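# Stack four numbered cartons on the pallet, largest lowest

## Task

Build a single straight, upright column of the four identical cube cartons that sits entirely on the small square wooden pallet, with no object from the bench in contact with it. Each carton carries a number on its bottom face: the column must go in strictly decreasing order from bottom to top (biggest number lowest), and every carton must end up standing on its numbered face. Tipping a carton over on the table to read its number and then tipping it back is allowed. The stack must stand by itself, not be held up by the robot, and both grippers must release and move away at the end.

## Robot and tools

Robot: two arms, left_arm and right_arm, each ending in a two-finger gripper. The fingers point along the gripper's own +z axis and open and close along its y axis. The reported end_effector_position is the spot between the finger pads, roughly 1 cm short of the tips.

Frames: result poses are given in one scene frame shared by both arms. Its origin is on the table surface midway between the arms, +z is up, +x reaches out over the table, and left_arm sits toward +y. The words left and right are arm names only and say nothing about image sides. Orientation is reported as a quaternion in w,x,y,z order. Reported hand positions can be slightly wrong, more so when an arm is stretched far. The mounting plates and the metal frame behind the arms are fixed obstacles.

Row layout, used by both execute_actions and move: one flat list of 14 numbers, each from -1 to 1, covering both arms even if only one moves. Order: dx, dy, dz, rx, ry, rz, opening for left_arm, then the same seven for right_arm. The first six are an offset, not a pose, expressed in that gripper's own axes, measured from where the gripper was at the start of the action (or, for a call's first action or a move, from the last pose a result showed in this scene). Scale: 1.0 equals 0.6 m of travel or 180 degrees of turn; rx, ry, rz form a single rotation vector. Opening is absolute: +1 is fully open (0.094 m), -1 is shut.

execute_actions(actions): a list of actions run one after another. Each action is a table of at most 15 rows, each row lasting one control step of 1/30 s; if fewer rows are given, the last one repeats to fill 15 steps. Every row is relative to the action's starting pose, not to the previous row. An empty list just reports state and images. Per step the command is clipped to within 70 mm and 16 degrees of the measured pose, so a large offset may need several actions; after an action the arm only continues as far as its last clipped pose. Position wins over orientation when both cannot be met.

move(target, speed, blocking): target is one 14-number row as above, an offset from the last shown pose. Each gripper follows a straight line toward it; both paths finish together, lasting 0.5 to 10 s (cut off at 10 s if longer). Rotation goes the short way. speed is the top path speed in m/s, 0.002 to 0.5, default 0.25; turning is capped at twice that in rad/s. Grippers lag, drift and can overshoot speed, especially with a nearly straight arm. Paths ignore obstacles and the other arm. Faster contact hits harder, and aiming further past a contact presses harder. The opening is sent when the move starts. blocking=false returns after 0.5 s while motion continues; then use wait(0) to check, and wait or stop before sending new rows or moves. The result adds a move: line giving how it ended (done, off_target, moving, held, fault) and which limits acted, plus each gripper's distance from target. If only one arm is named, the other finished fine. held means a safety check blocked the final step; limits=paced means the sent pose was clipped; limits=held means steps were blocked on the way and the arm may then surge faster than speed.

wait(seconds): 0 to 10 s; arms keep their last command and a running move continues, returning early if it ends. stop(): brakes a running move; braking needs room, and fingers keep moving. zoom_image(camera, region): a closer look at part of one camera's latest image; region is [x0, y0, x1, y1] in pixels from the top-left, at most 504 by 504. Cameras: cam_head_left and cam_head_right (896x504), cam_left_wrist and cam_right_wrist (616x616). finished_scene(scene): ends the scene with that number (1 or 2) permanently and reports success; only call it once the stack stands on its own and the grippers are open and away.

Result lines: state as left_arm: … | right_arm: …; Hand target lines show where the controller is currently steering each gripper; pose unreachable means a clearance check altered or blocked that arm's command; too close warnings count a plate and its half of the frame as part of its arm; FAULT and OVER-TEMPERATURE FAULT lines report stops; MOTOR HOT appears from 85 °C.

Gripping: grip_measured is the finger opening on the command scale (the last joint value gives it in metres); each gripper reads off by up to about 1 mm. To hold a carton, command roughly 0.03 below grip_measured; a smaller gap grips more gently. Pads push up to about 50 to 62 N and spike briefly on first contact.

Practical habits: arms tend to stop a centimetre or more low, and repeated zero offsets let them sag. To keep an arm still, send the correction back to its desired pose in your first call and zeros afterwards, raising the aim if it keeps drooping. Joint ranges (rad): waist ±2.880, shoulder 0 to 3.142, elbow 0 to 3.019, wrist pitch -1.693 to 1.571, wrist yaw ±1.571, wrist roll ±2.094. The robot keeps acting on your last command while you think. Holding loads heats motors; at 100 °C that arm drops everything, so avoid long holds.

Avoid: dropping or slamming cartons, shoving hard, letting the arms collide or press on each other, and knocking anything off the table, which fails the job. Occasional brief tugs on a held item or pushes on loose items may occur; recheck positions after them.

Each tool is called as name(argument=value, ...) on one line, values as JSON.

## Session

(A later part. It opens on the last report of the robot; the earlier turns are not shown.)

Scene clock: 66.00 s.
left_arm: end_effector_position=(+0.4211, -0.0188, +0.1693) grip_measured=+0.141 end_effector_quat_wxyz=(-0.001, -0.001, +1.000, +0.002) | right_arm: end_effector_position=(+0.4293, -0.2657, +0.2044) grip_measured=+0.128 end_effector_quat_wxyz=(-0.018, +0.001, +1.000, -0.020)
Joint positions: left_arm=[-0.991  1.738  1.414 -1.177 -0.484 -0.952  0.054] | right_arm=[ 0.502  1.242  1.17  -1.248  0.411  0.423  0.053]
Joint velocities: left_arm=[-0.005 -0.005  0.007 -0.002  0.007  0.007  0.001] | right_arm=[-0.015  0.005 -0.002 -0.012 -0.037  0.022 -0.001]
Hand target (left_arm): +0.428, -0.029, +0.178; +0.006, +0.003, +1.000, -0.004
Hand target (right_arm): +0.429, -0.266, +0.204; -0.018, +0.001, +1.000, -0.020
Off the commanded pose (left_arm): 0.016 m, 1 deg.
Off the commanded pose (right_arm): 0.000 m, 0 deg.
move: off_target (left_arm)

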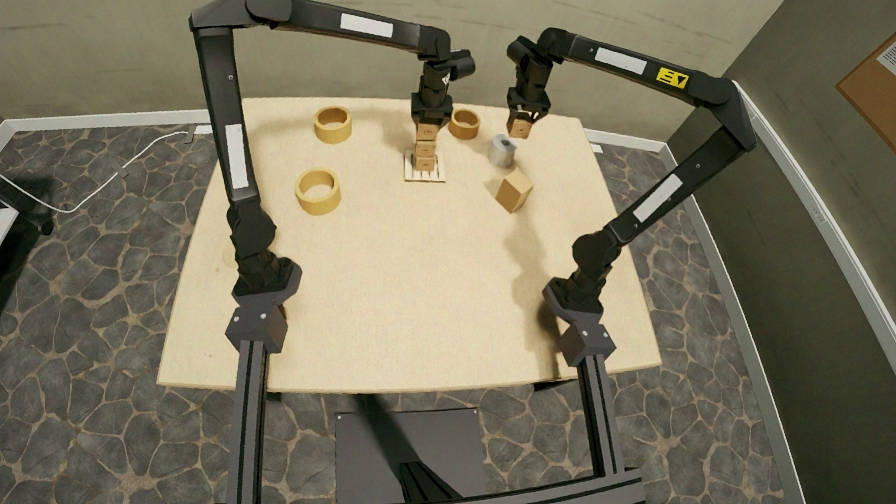

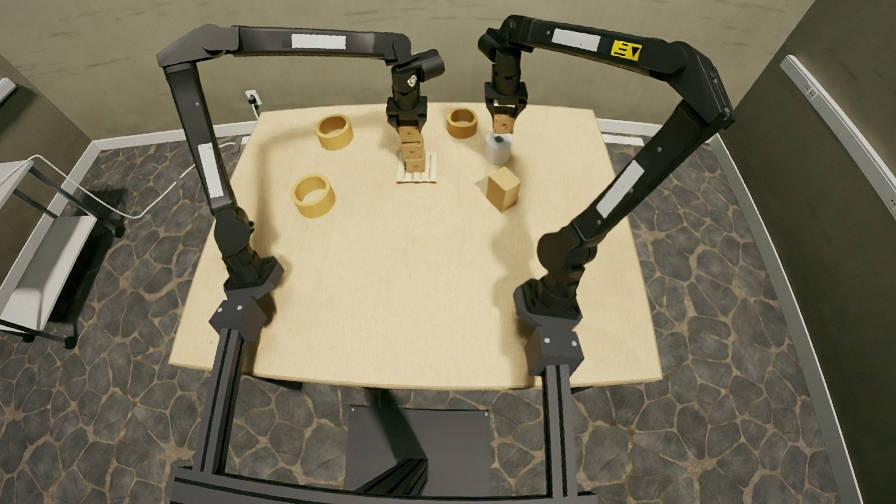

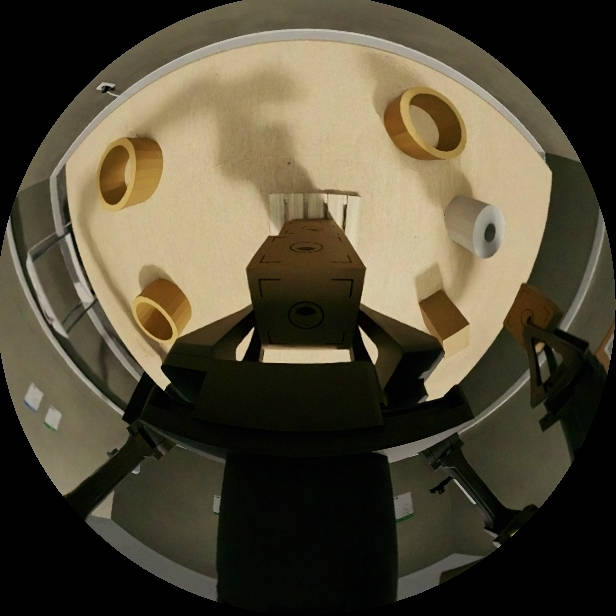

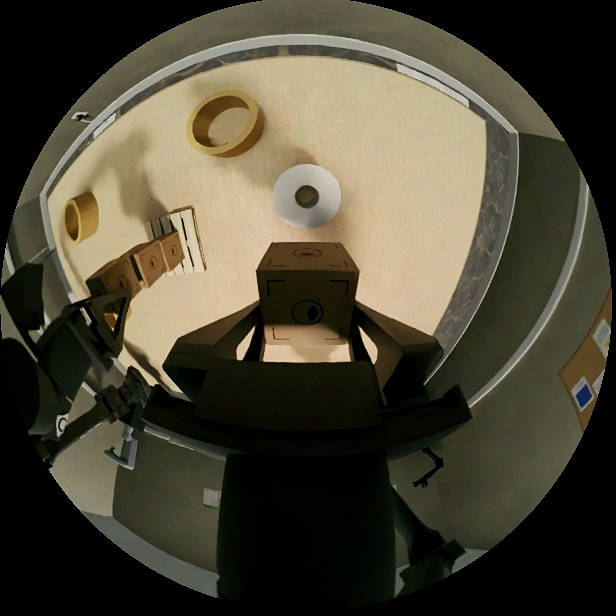

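move(target=[0.002,-0.009,0.034,0,0,0,0.1,0,0,0,0,0,0,0.095], speed=0.04)

zoom_image(camera="cam_right_wrist", region=[60,180,260,360])

Scene clock: 67.03 s.
left_arm: end_effector_position=(+0.4177, -0.0227, +0.1572) grip_measured=+0.141 end_effector_quat_wxyz=(+0.001, -0.004, +1.000, -0.000) | right_arm: end_effector_position=(+0.4293, -0.2657, +0.2044) grip_measured=+0.128 end_effector_quat_wxyz=(-0.018, +0.001, +1.000, -0.020)
Joint positions: left_arm=[-0.988  1.75   1.395 -1.137 -0.484 -0.952  0.054] | right_arm=[ 0.502  1.242  1.17  -1.248  0.411  0.423  0.053]
Joint velocities: left_arm=[ 0.005 -0.015  0.002 -0.007  0.007  0.007  0.001] | right_arm=[-0.015 -0.005 -0.012 -0.007 -0.037  0.022  0.   ]
Hand target (left_arm): +0.420, -0.024, +0.149; -0.001, -0.001, +1.000, +0.002
Hand target (right_arm): +0.429, -0.266, +0.204; -0.018, +0.001, +1.000, -0.020
Off the commanded pose (left_arm): 0.009 m, 0 deg.
Off the commanded pose (right_arm): 0.000 m, 0 deg.
move: done

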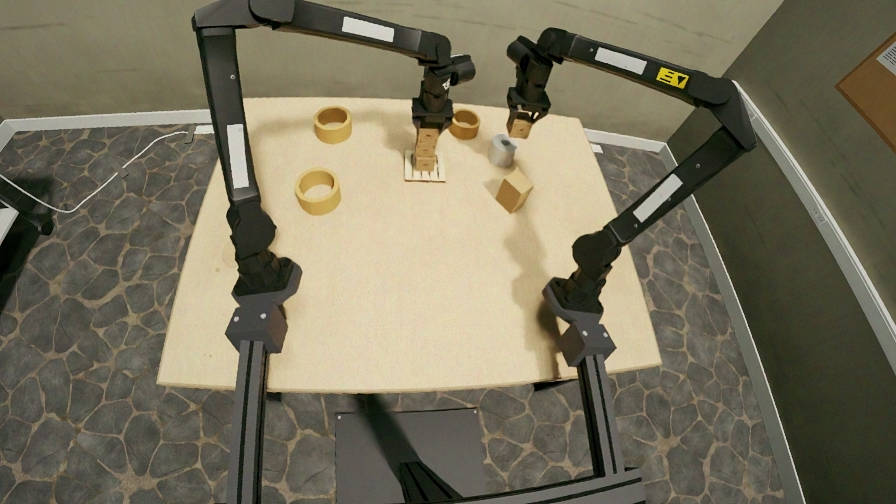

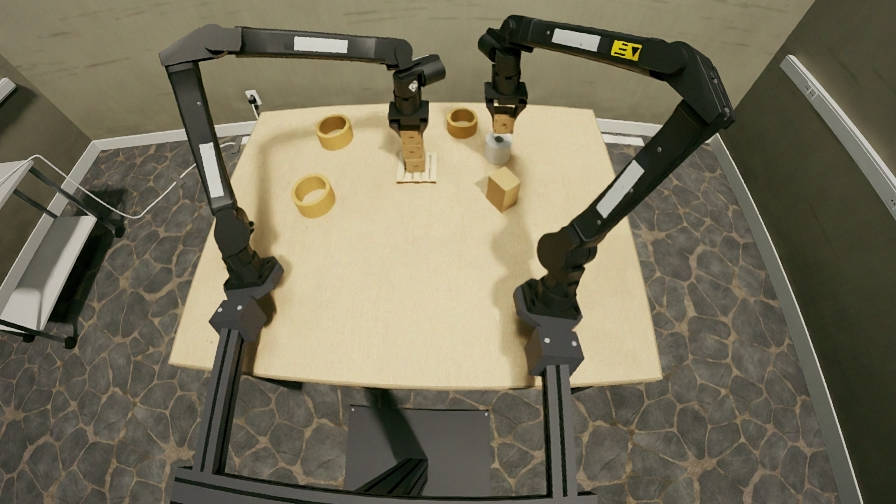

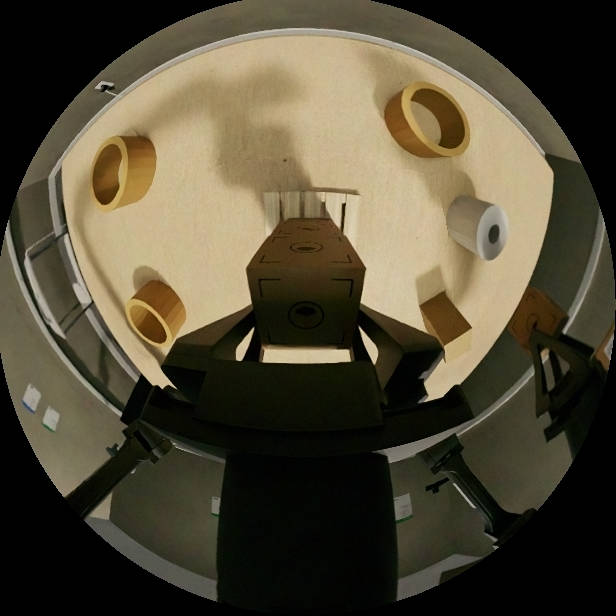

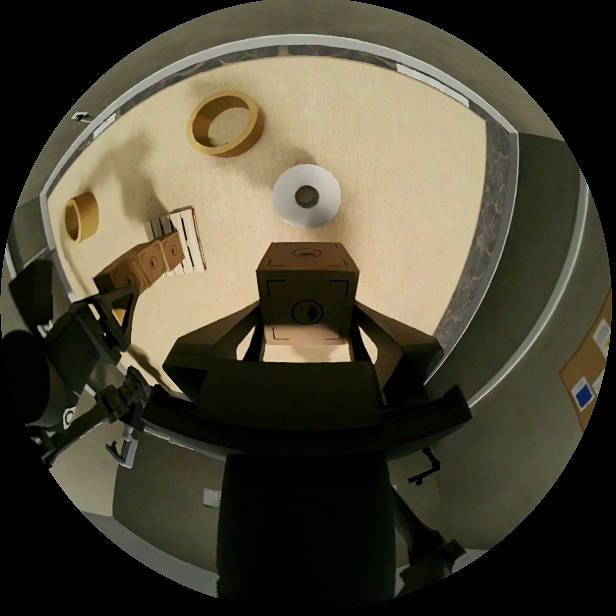

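Region (60, 180, 260, 360) of cam_right_wrist's 616x616 image, scaled by 2.520, with more detail than that image has; it fills the top 454 rows of this view, and the rest is white.

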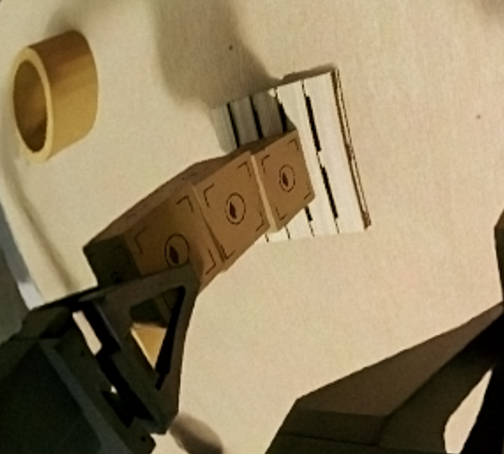

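Good.

execute_actions(actions=[[[0,0,0,0,0,0,0.7,0,0,-0.05,0,0,0,0.095]],[[0,0,-0.11,0,0,0,0.7,0,0,-0.06,-0.012,-0.012,0,0.095]],[[0,0.03,-0.05,0,0,0,0.7,0,0,-0.04,0,0,0,0.095]]])

move(target=[0,0.42,0,0,0,0,0.7,0.01,0.2,-0.03,0,0,0,0.095])

move(target=[0,0,0,0,0,0,0.7,-0.01,0.22,-0.03,0,0,0,0.095], speed=0.15)

Scene clock: 68.80 s.
left_arm: end_effector_position=(+0.4045, -0.0007, +0.2253) grip_measured=+0.698 end_effector_quat_wxyz=(-0.014, +0.017, +1.000, +0.021) | right_arm: end_effector_position=(+0.3886, -0.2677, +0.2310) grip_measured=+0.129 end_effector_quat_wxyz=(-0.069, -0.037, +0.996, -0.036)
Joint positions: left_arm=[-1.048  1.672  1.454 -1.364 -0.485 -1.004  0.08 ] | right_arm=[ 0.565  1.205  1.173 -1.432  0.409  0.461  0.053]
Joint velocities: left_arm=[-0.005  0.005 -0.007 -0.002 -0.081  0.022  0.002] | right_arm=[-0.015 -0.015 -0.007  0.002 -0.007 -0.066  0.   ]
Hand target (left_arm): +0.406, -0.002, +0.238; -0.008, +0.012, +1.000, +0.012
Hand target (right_arm): +0.403, -0.265, +0.250; -0.047, -0.025, +0.998, -0.025
Off the commanded pose (left_arm): 0.013 m, 1 deg.
Off the commanded pose (right_arm): 0.025 m, 3 deg.

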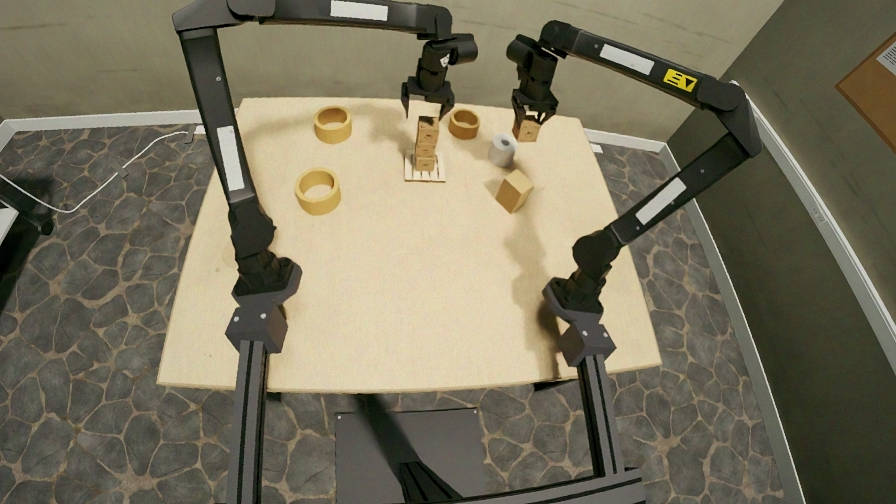

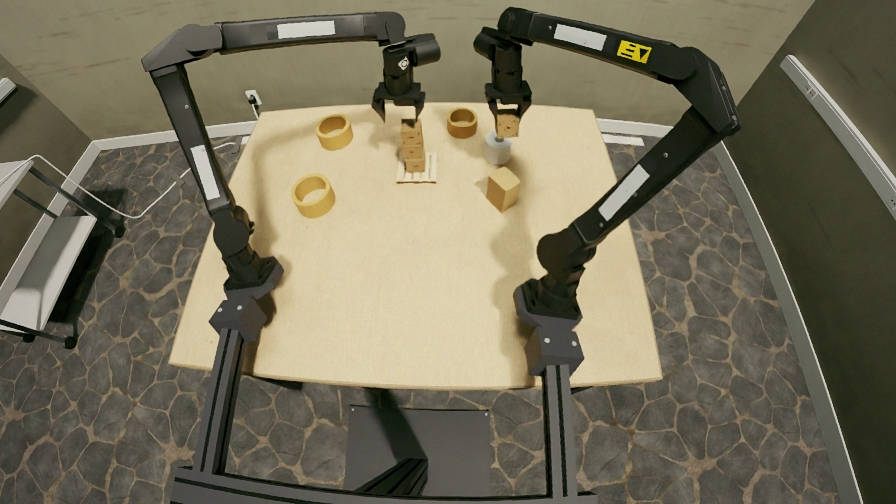

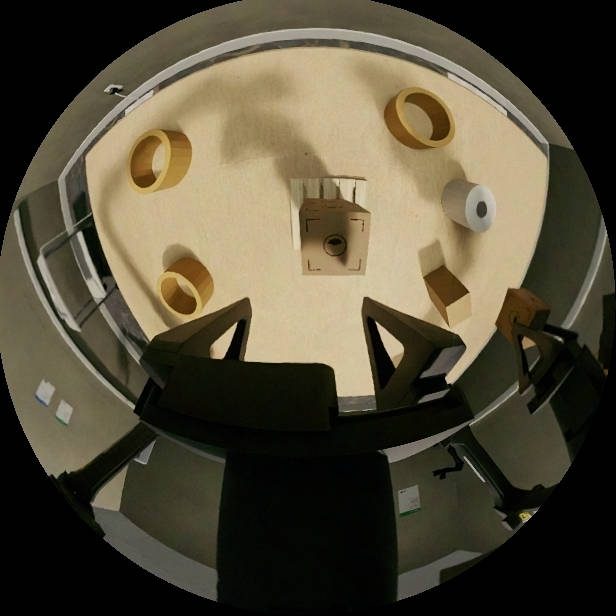

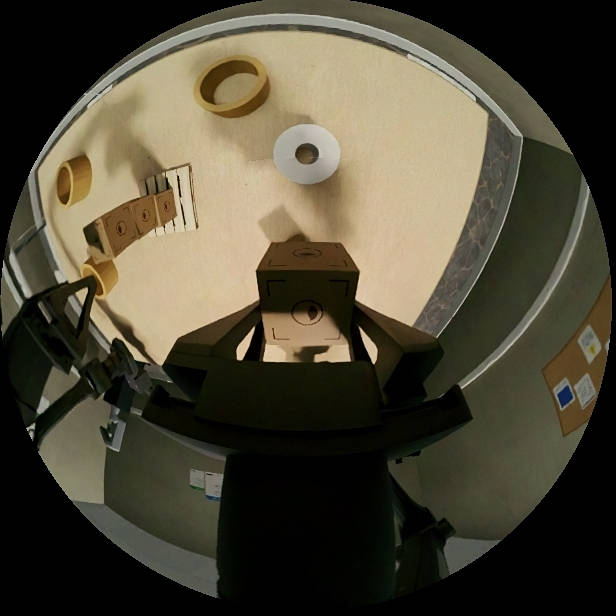

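Scene clock: 70.43 s.
left_arm: end_effector_position=(+0.4102, +0.2529, +0.2318) grip_measured=+0.698 end_effector_quat_wxyz=(-0.021, +0.013, +0.999, +0.026) | right_arm: end_effector_position=(+0.3623, -0.1590, +0.2298) grip_measured=+0.129 end_effector_quat_wxyz=(-0.081, -0.046, +0.995, -0.047)
Joint positions: left_arm=[-0.648  1.119  1.06  -1.34  -0.447 -0.576  0.08 ] | right_arm=[ 0.825  1.387  1.245 -1.472  0.423  0.74   0.053]
Joint velocities: left_arm=[-0.005 -0.005 -0.002  0.007 -0.022  0.037 -0.001] | right_arm=[ 0.005 -0.005  0.017 -0.027  0.022  0.037 -0.001]
Hand target (left_arm): +0.413, +0.251, +0.234; -0.016, +0.017, +1.000, +0.020
Hand target (right_arm): +0.376, -0.149, +0.241; -0.070, -0.037, +0.996, -0.039
Off the commanded pose (left_arm): 0.005 m, 1 deg.
Off the commanded pose (right_arm): 0.021 m, 2 deg.
move: off_target (right_arm)

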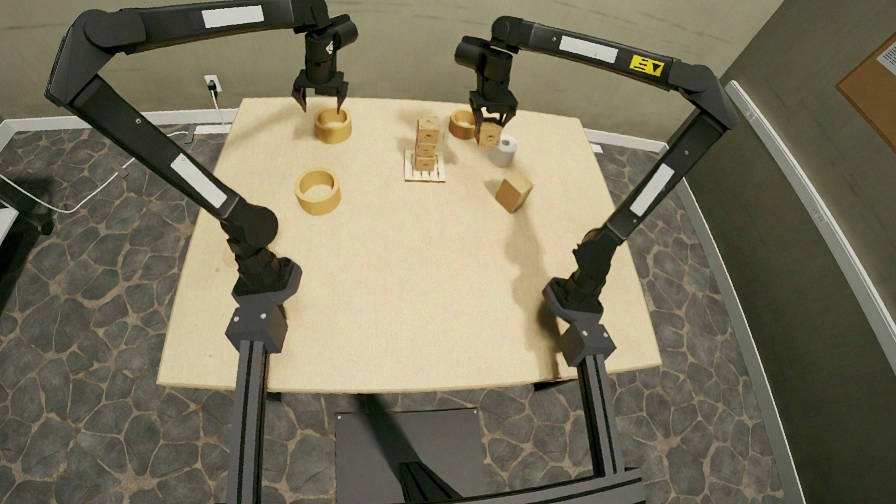

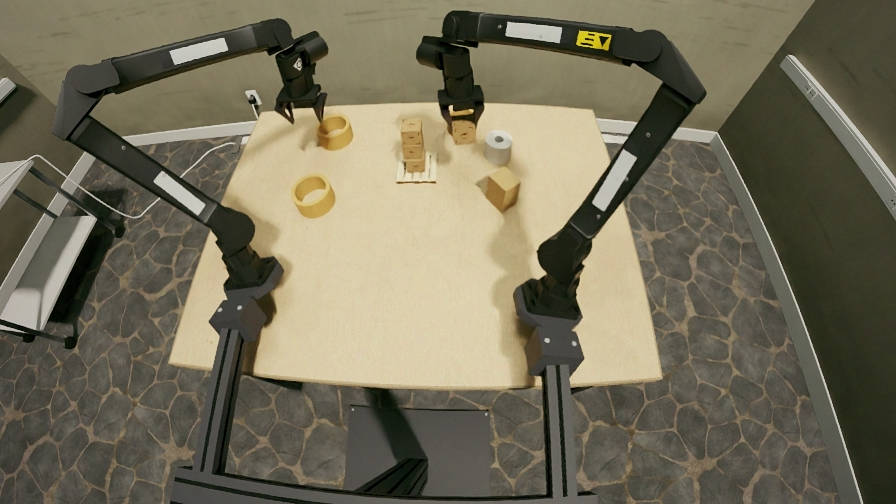

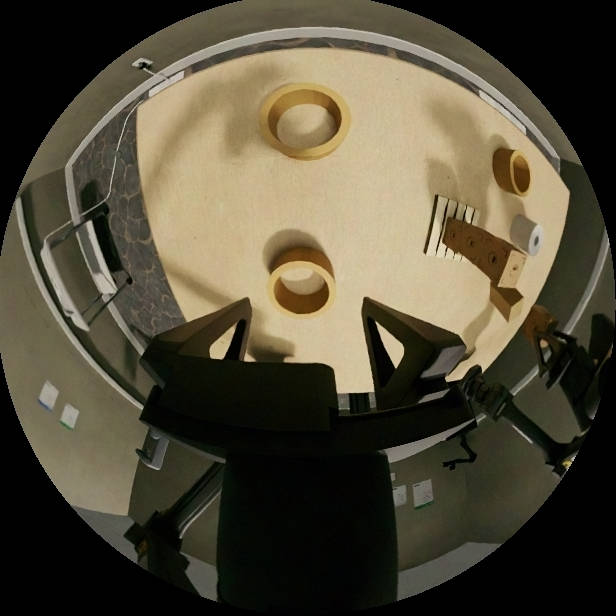

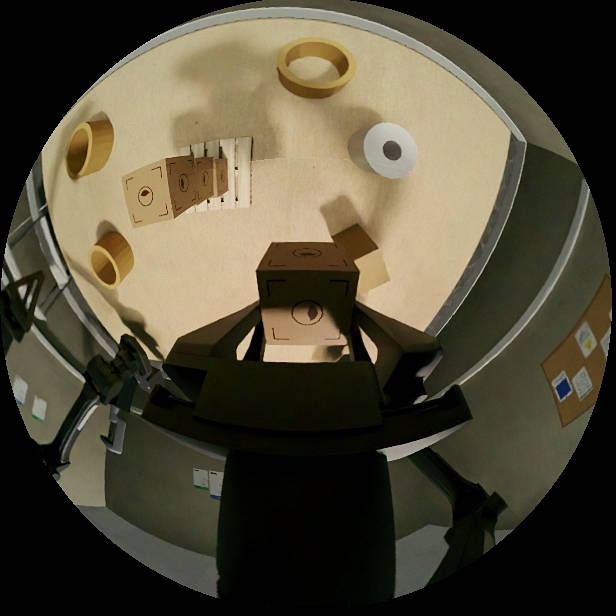

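Scene clock: 71.73 s.
left_arm: end_effector_position=(+0.4102, +0.2529, +0.2318) grip_measured=+0.698 end_effector_quat_wxyz=(-0.021, +0.013, +0.999, +0.026) | right_arm: end_effector_position=(+0.3493, -0.0394, +0.2246) grip_measured=+0.129 end_effector_quat_wxyz=(-0.088, -0.056, +0.993, -0.060)
Joint positions: left_arm=[-0.648  1.119  1.06  -1.34  -0.447 -0.576  0.08 ] | right_arm=[ 1.002  1.658  1.452 -1.519  0.411  0.927  0.053]
Joint velocities: left_arm=[-0.015 -0.024 -0.002  0.002 -0.037  0.037  0.   ] | right_arm=[-0.015 -0.005 -0.032  0.007 -0.007  0.081 -0.001]
Hand target (left_arm): +0.410, +0.253, +0.232; -0.021, +0.013, +0.999, +0.026
Hand target (right_arm): +0.359, -0.027, +0.235; -0.081, -0.047, +0.994, -0.049
Off the commanded pose (left_arm): 0.000 m, 0 deg.
Off the commanded pose (right_arm): 0.019 m, 2 deg.
move: off_target (right_arm)

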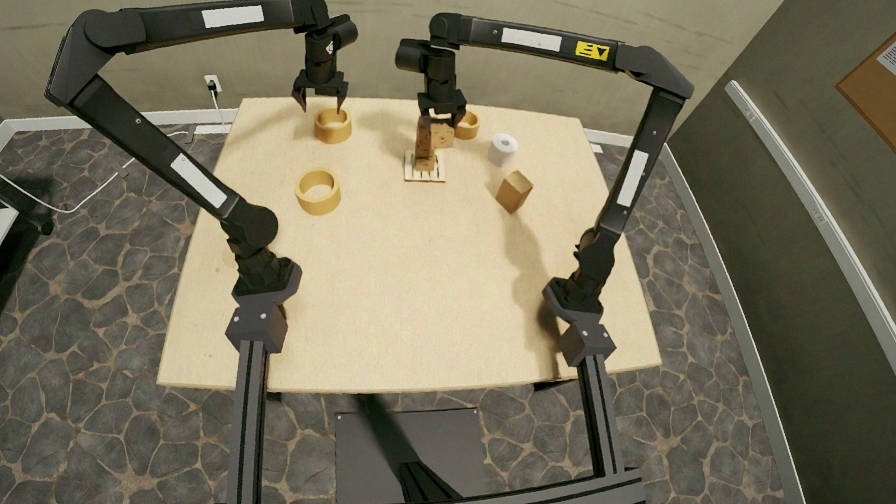

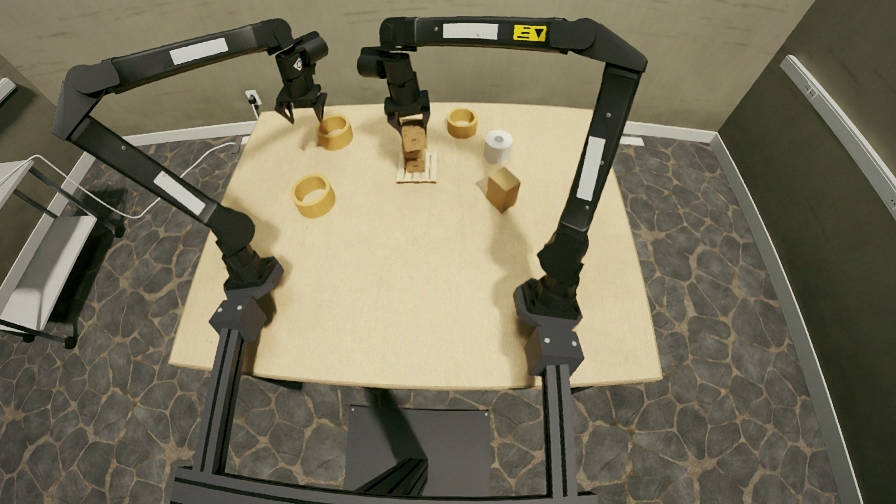

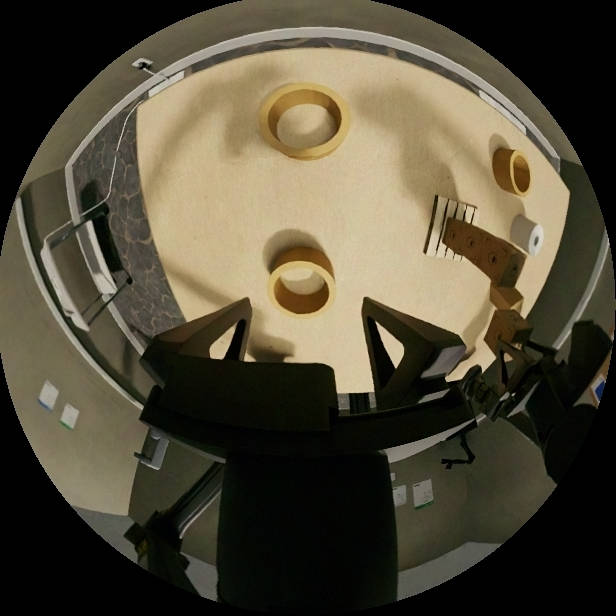

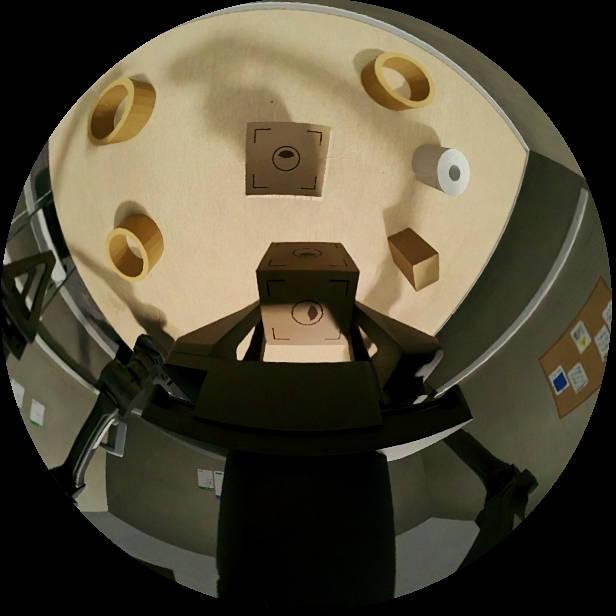

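First level and raise with little forward.

move(target=[0,0,0,0,0,0,0.7,-0.03,0.03,-0.07,-0.042,-0.06,0.038,0.095], speed=0.1)

Scene clock: 73.47 s.
left_arm: end_effector_position=(+0.4102, +0.2529, +0.2318) grip_measured=+0.698 end_effector_quat_wxyz=(-0.021, +0.013, +0.999, +0.026) | right_arm: end_effector_position=(+0.3726, -0.0157, +0.2478) grip_measured=+0.128 end_effector_quat_wxyz=(-0.003, -0.006, +1.000, -0.007)
Joint positions: left_arm=[-0.648  1.119  1.06  -1.34  -0.447 -0.576  0.08 ] | right_arm=[ 1.039  1.611  1.452 -1.379  0.487  0.982  0.053]
Joint velocities: left_arm=[-0.015  0.005 -0.002  0.002  0.007  0.007 -0.   ] | right_arm=[-0.005 -0.005  0.007 -0.007  0.022  0.007 -0.001]
Hand target (left_arm): +0.410, +0.253, +0.232; -0.021, +0.013, +0.999, +0.026
Hand target (right_arm): +0.371, -0.014, +0.260; +0.006, +0.001, +1.000, +0.006
Off the commanded pose (left_arm): 0.000 m, 0 deg.
Off the commanded pose (right_arm): 0.013 m, 2 deg.
move: off_target (right_arm)

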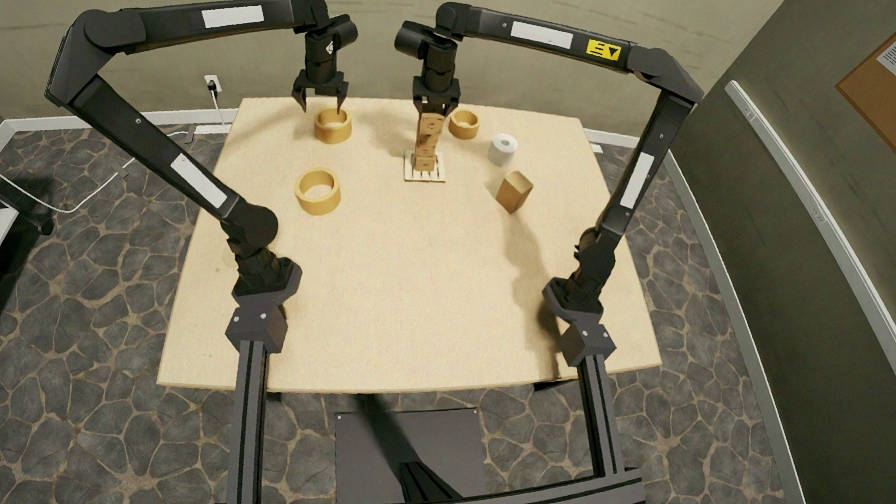

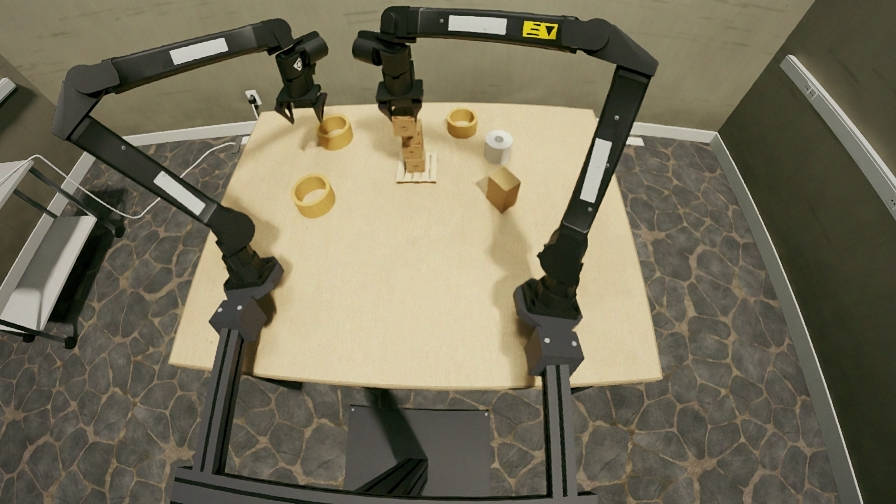

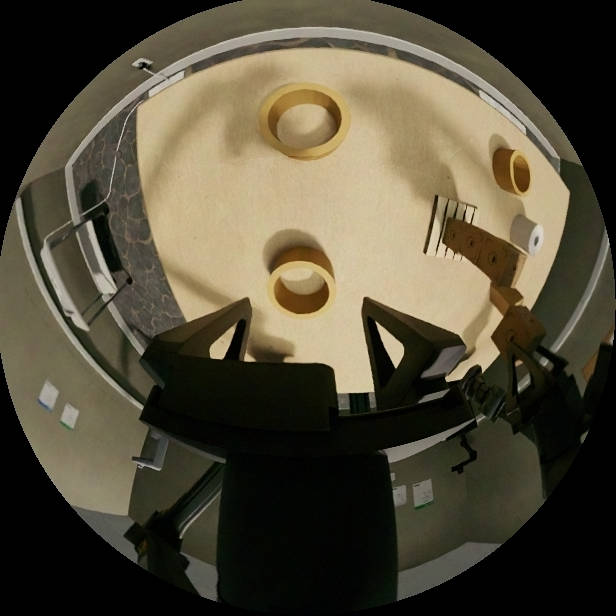

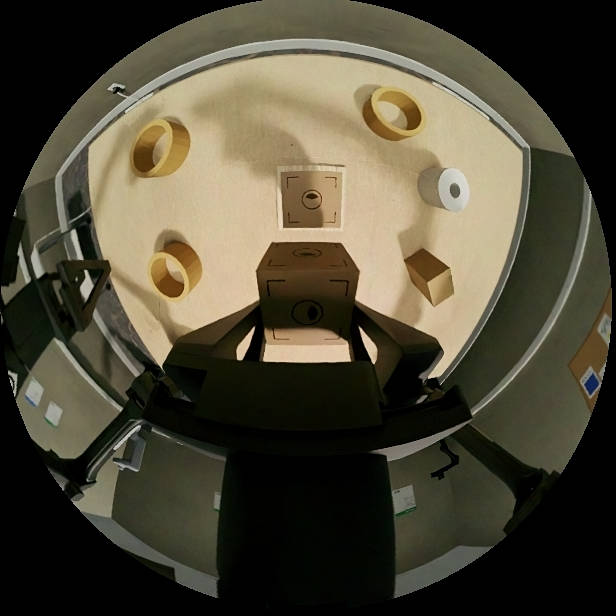

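move(target=[0,0,0,0,0,0,0.7,-0.09,-0.008,-0.005,-0.004,-0.004,0,0.095], speed=0.08)

zoom_image(camera="cam_left_wrist", region=[416,180,616,380])

Scene clock: 74.67 s.
left_arm: end_effector_position=(+0.4102, +0.2529, +0.2318) grip_measured=+0.698 end_effector_quat_wxyz=(-0.021, +0.013, +0.999, +0.026) | right_arm: end_effector_position=(+0.4118, -0.0260, +0.2499) grip_measured=+0.128 end_effector_quat_wxyz=(+0.001, -0.007, +1.000, -0.002)
Joint positions: left_arm=[-0.648  1.119  1.06  -1.34  -0.447 -0.576  0.08 ] | right_arm=[ 0.973  1.623  1.519 -1.385  0.486  0.9    0.053]
Joint velocities: left_arm=[-0.005 -0.005  0.027  0.002 -0.007  0.066 -0.   ] | right_arm=[-0.005  0.015  0.017 -0.007  0.037 -0.007 -0.   ]
Hand target (left_arm): +0.410, +0.253, +0.232; -0.021, +0.013, +0.999, +0.026
Hand target (right_arm): +0.426, -0.020, +0.252; +0.003, -0.006, +1.000, +0.001
Off the commanded pose (left_arm): 0.000 m, 0 deg.
Off the commanded pose (right_arm): 0.016 m, 0 deg.
move: off_target (right_arm)

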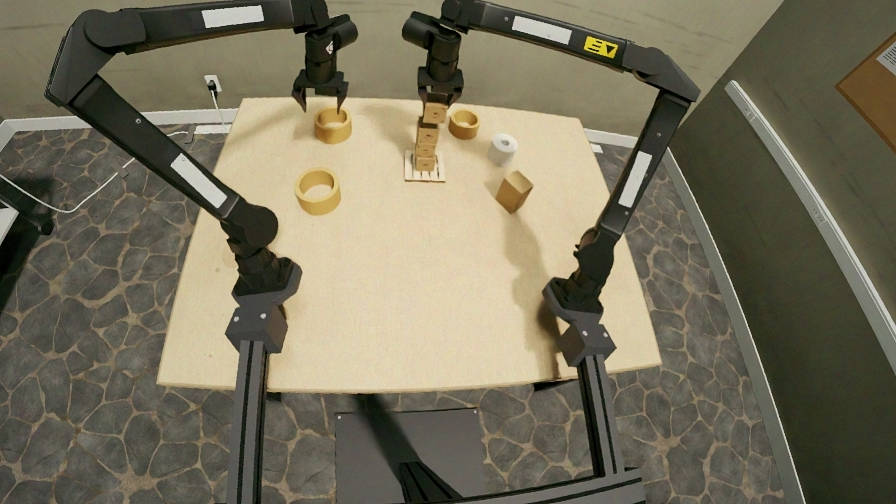

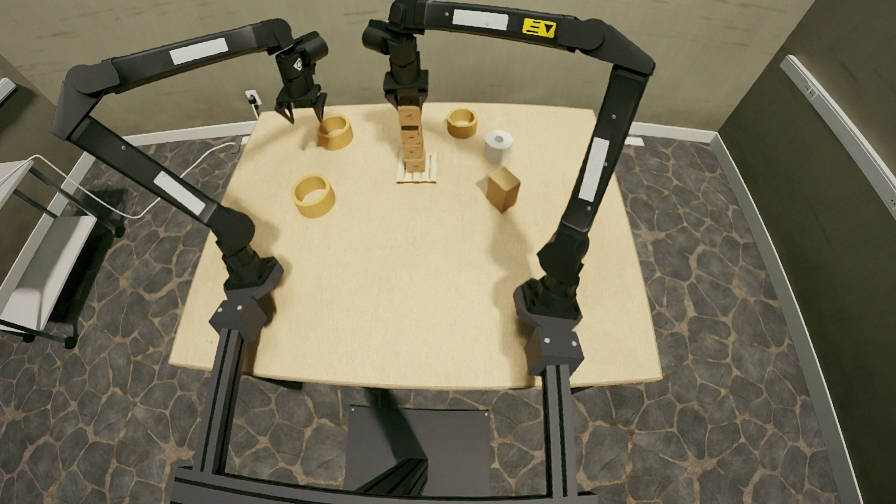

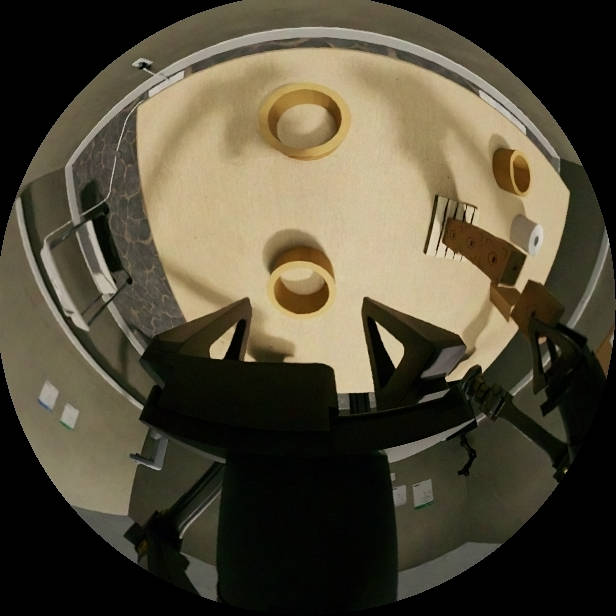

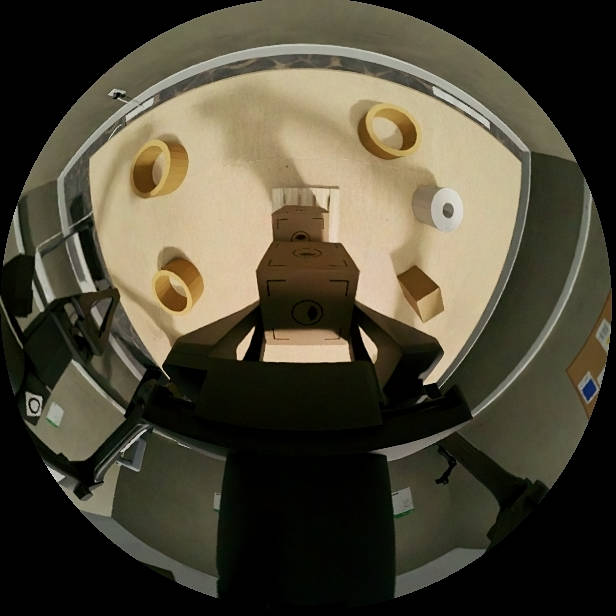

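Region (416, 180, 616, 380) of cam_left_wrist's 616x616 image, scaled by 2.520, with more detail than that image has.

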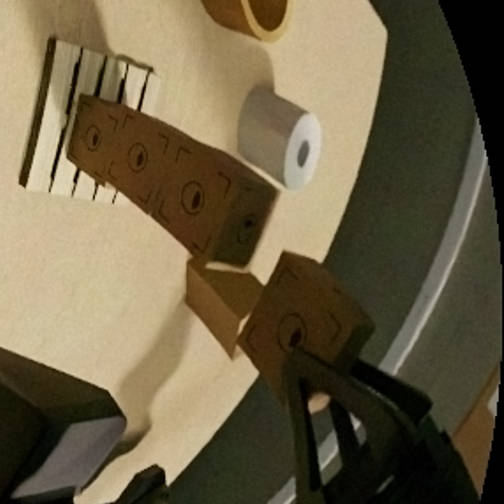

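move(target=[0,0,0,0,0,0,0.7,-0.025,0.015,0.05,0,0,0,0.095], speed=0.05)

zoom_image(camera="cam_left_wrist", region=[416,180,616,380])

Scene clock: 75.87 s.
left_arm: end_effector_position=(+0.4102, +0.2529, +0.2318) grip_measured=+0.698 end_effector_quat_wxyz=(-0.021, +0.013, +0.999, +0.026) | right_arm: end_effector_position=(+0.4227, -0.0187, +0.2302) grip_measured=+0.128 end_effector_quat_wxyz=(+0.005, -0.004, +1.000, +0.002)
Joint positions: left_arm=[-0.648  1.119  1.06  -1.34  -0.447 -0.576  0.08 ] | right_arm=[ 0.948  1.655  1.519 -1.328  0.483  0.871  0.053]
Joint velocities: left_arm=[ 0.005 -0.015 -0.012  0.002 -0.022  0.051 -0.002] | right_arm=[ 0.005 -0.005  0.002  0.002  0.022 -0.051 -0.   ]
Hand target (left_arm): +0.410, +0.253, +0.232; -0.021, +0.013, +0.999, +0.026
Hand target (right_arm): +0.427, -0.017, +0.220; +0.001, -0.006, +1.000, -0.002
Off the commanded pose (left_arm): 0.000 m, 0 deg.
Off the commanded pose (right_arm): 0.011 m, 1 deg.
move: off_target (right_arm)

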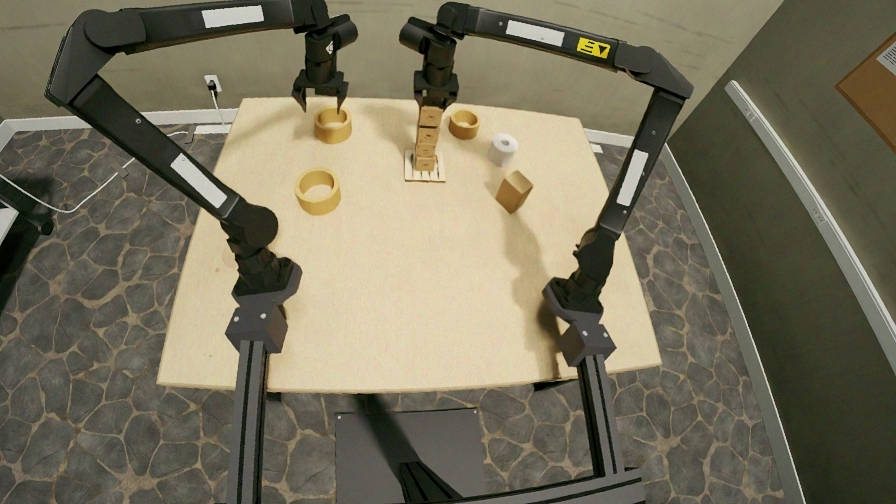

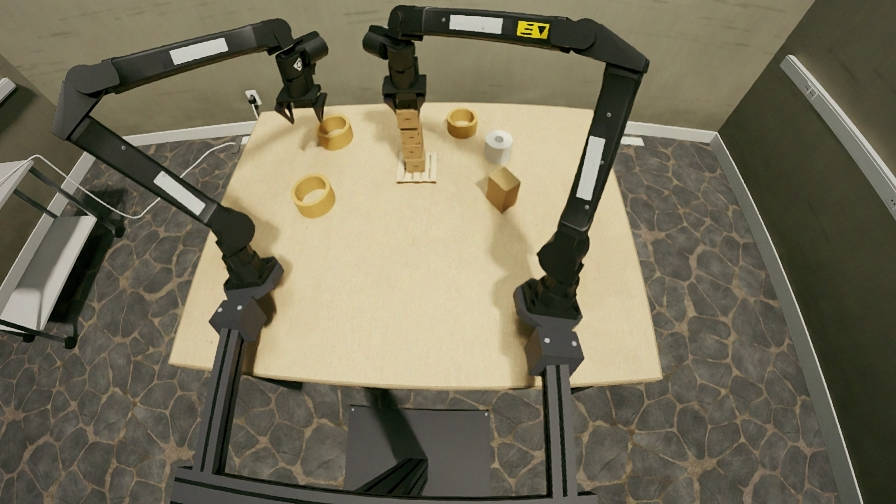

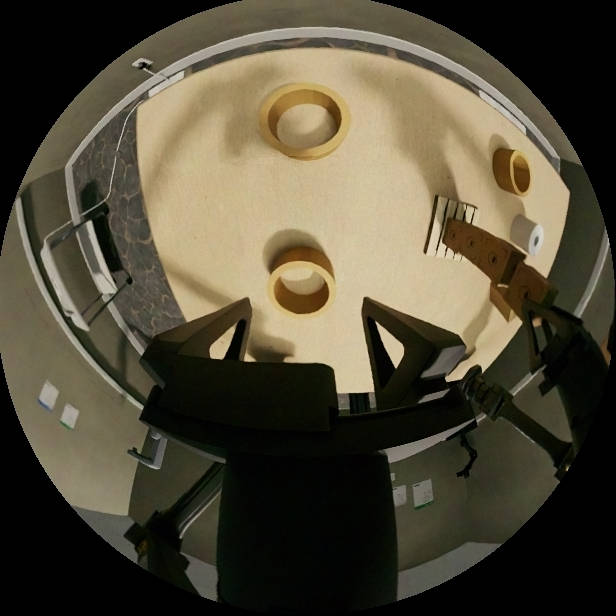

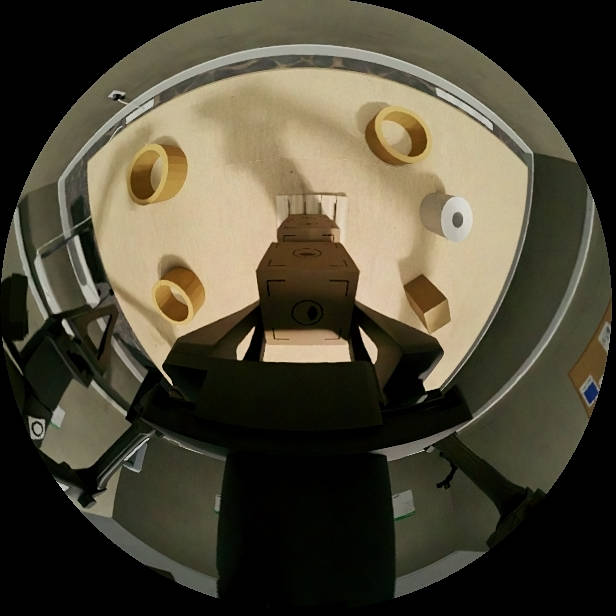

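Region (416, 180, 616, 380) of cam_left_wrist's 616x616 image, scaled by 2.520, with more detail than that image has.

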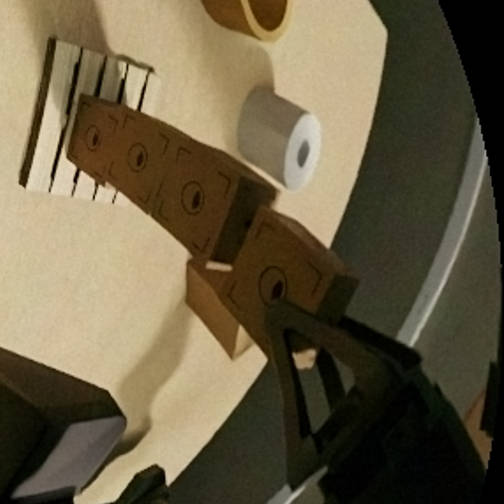

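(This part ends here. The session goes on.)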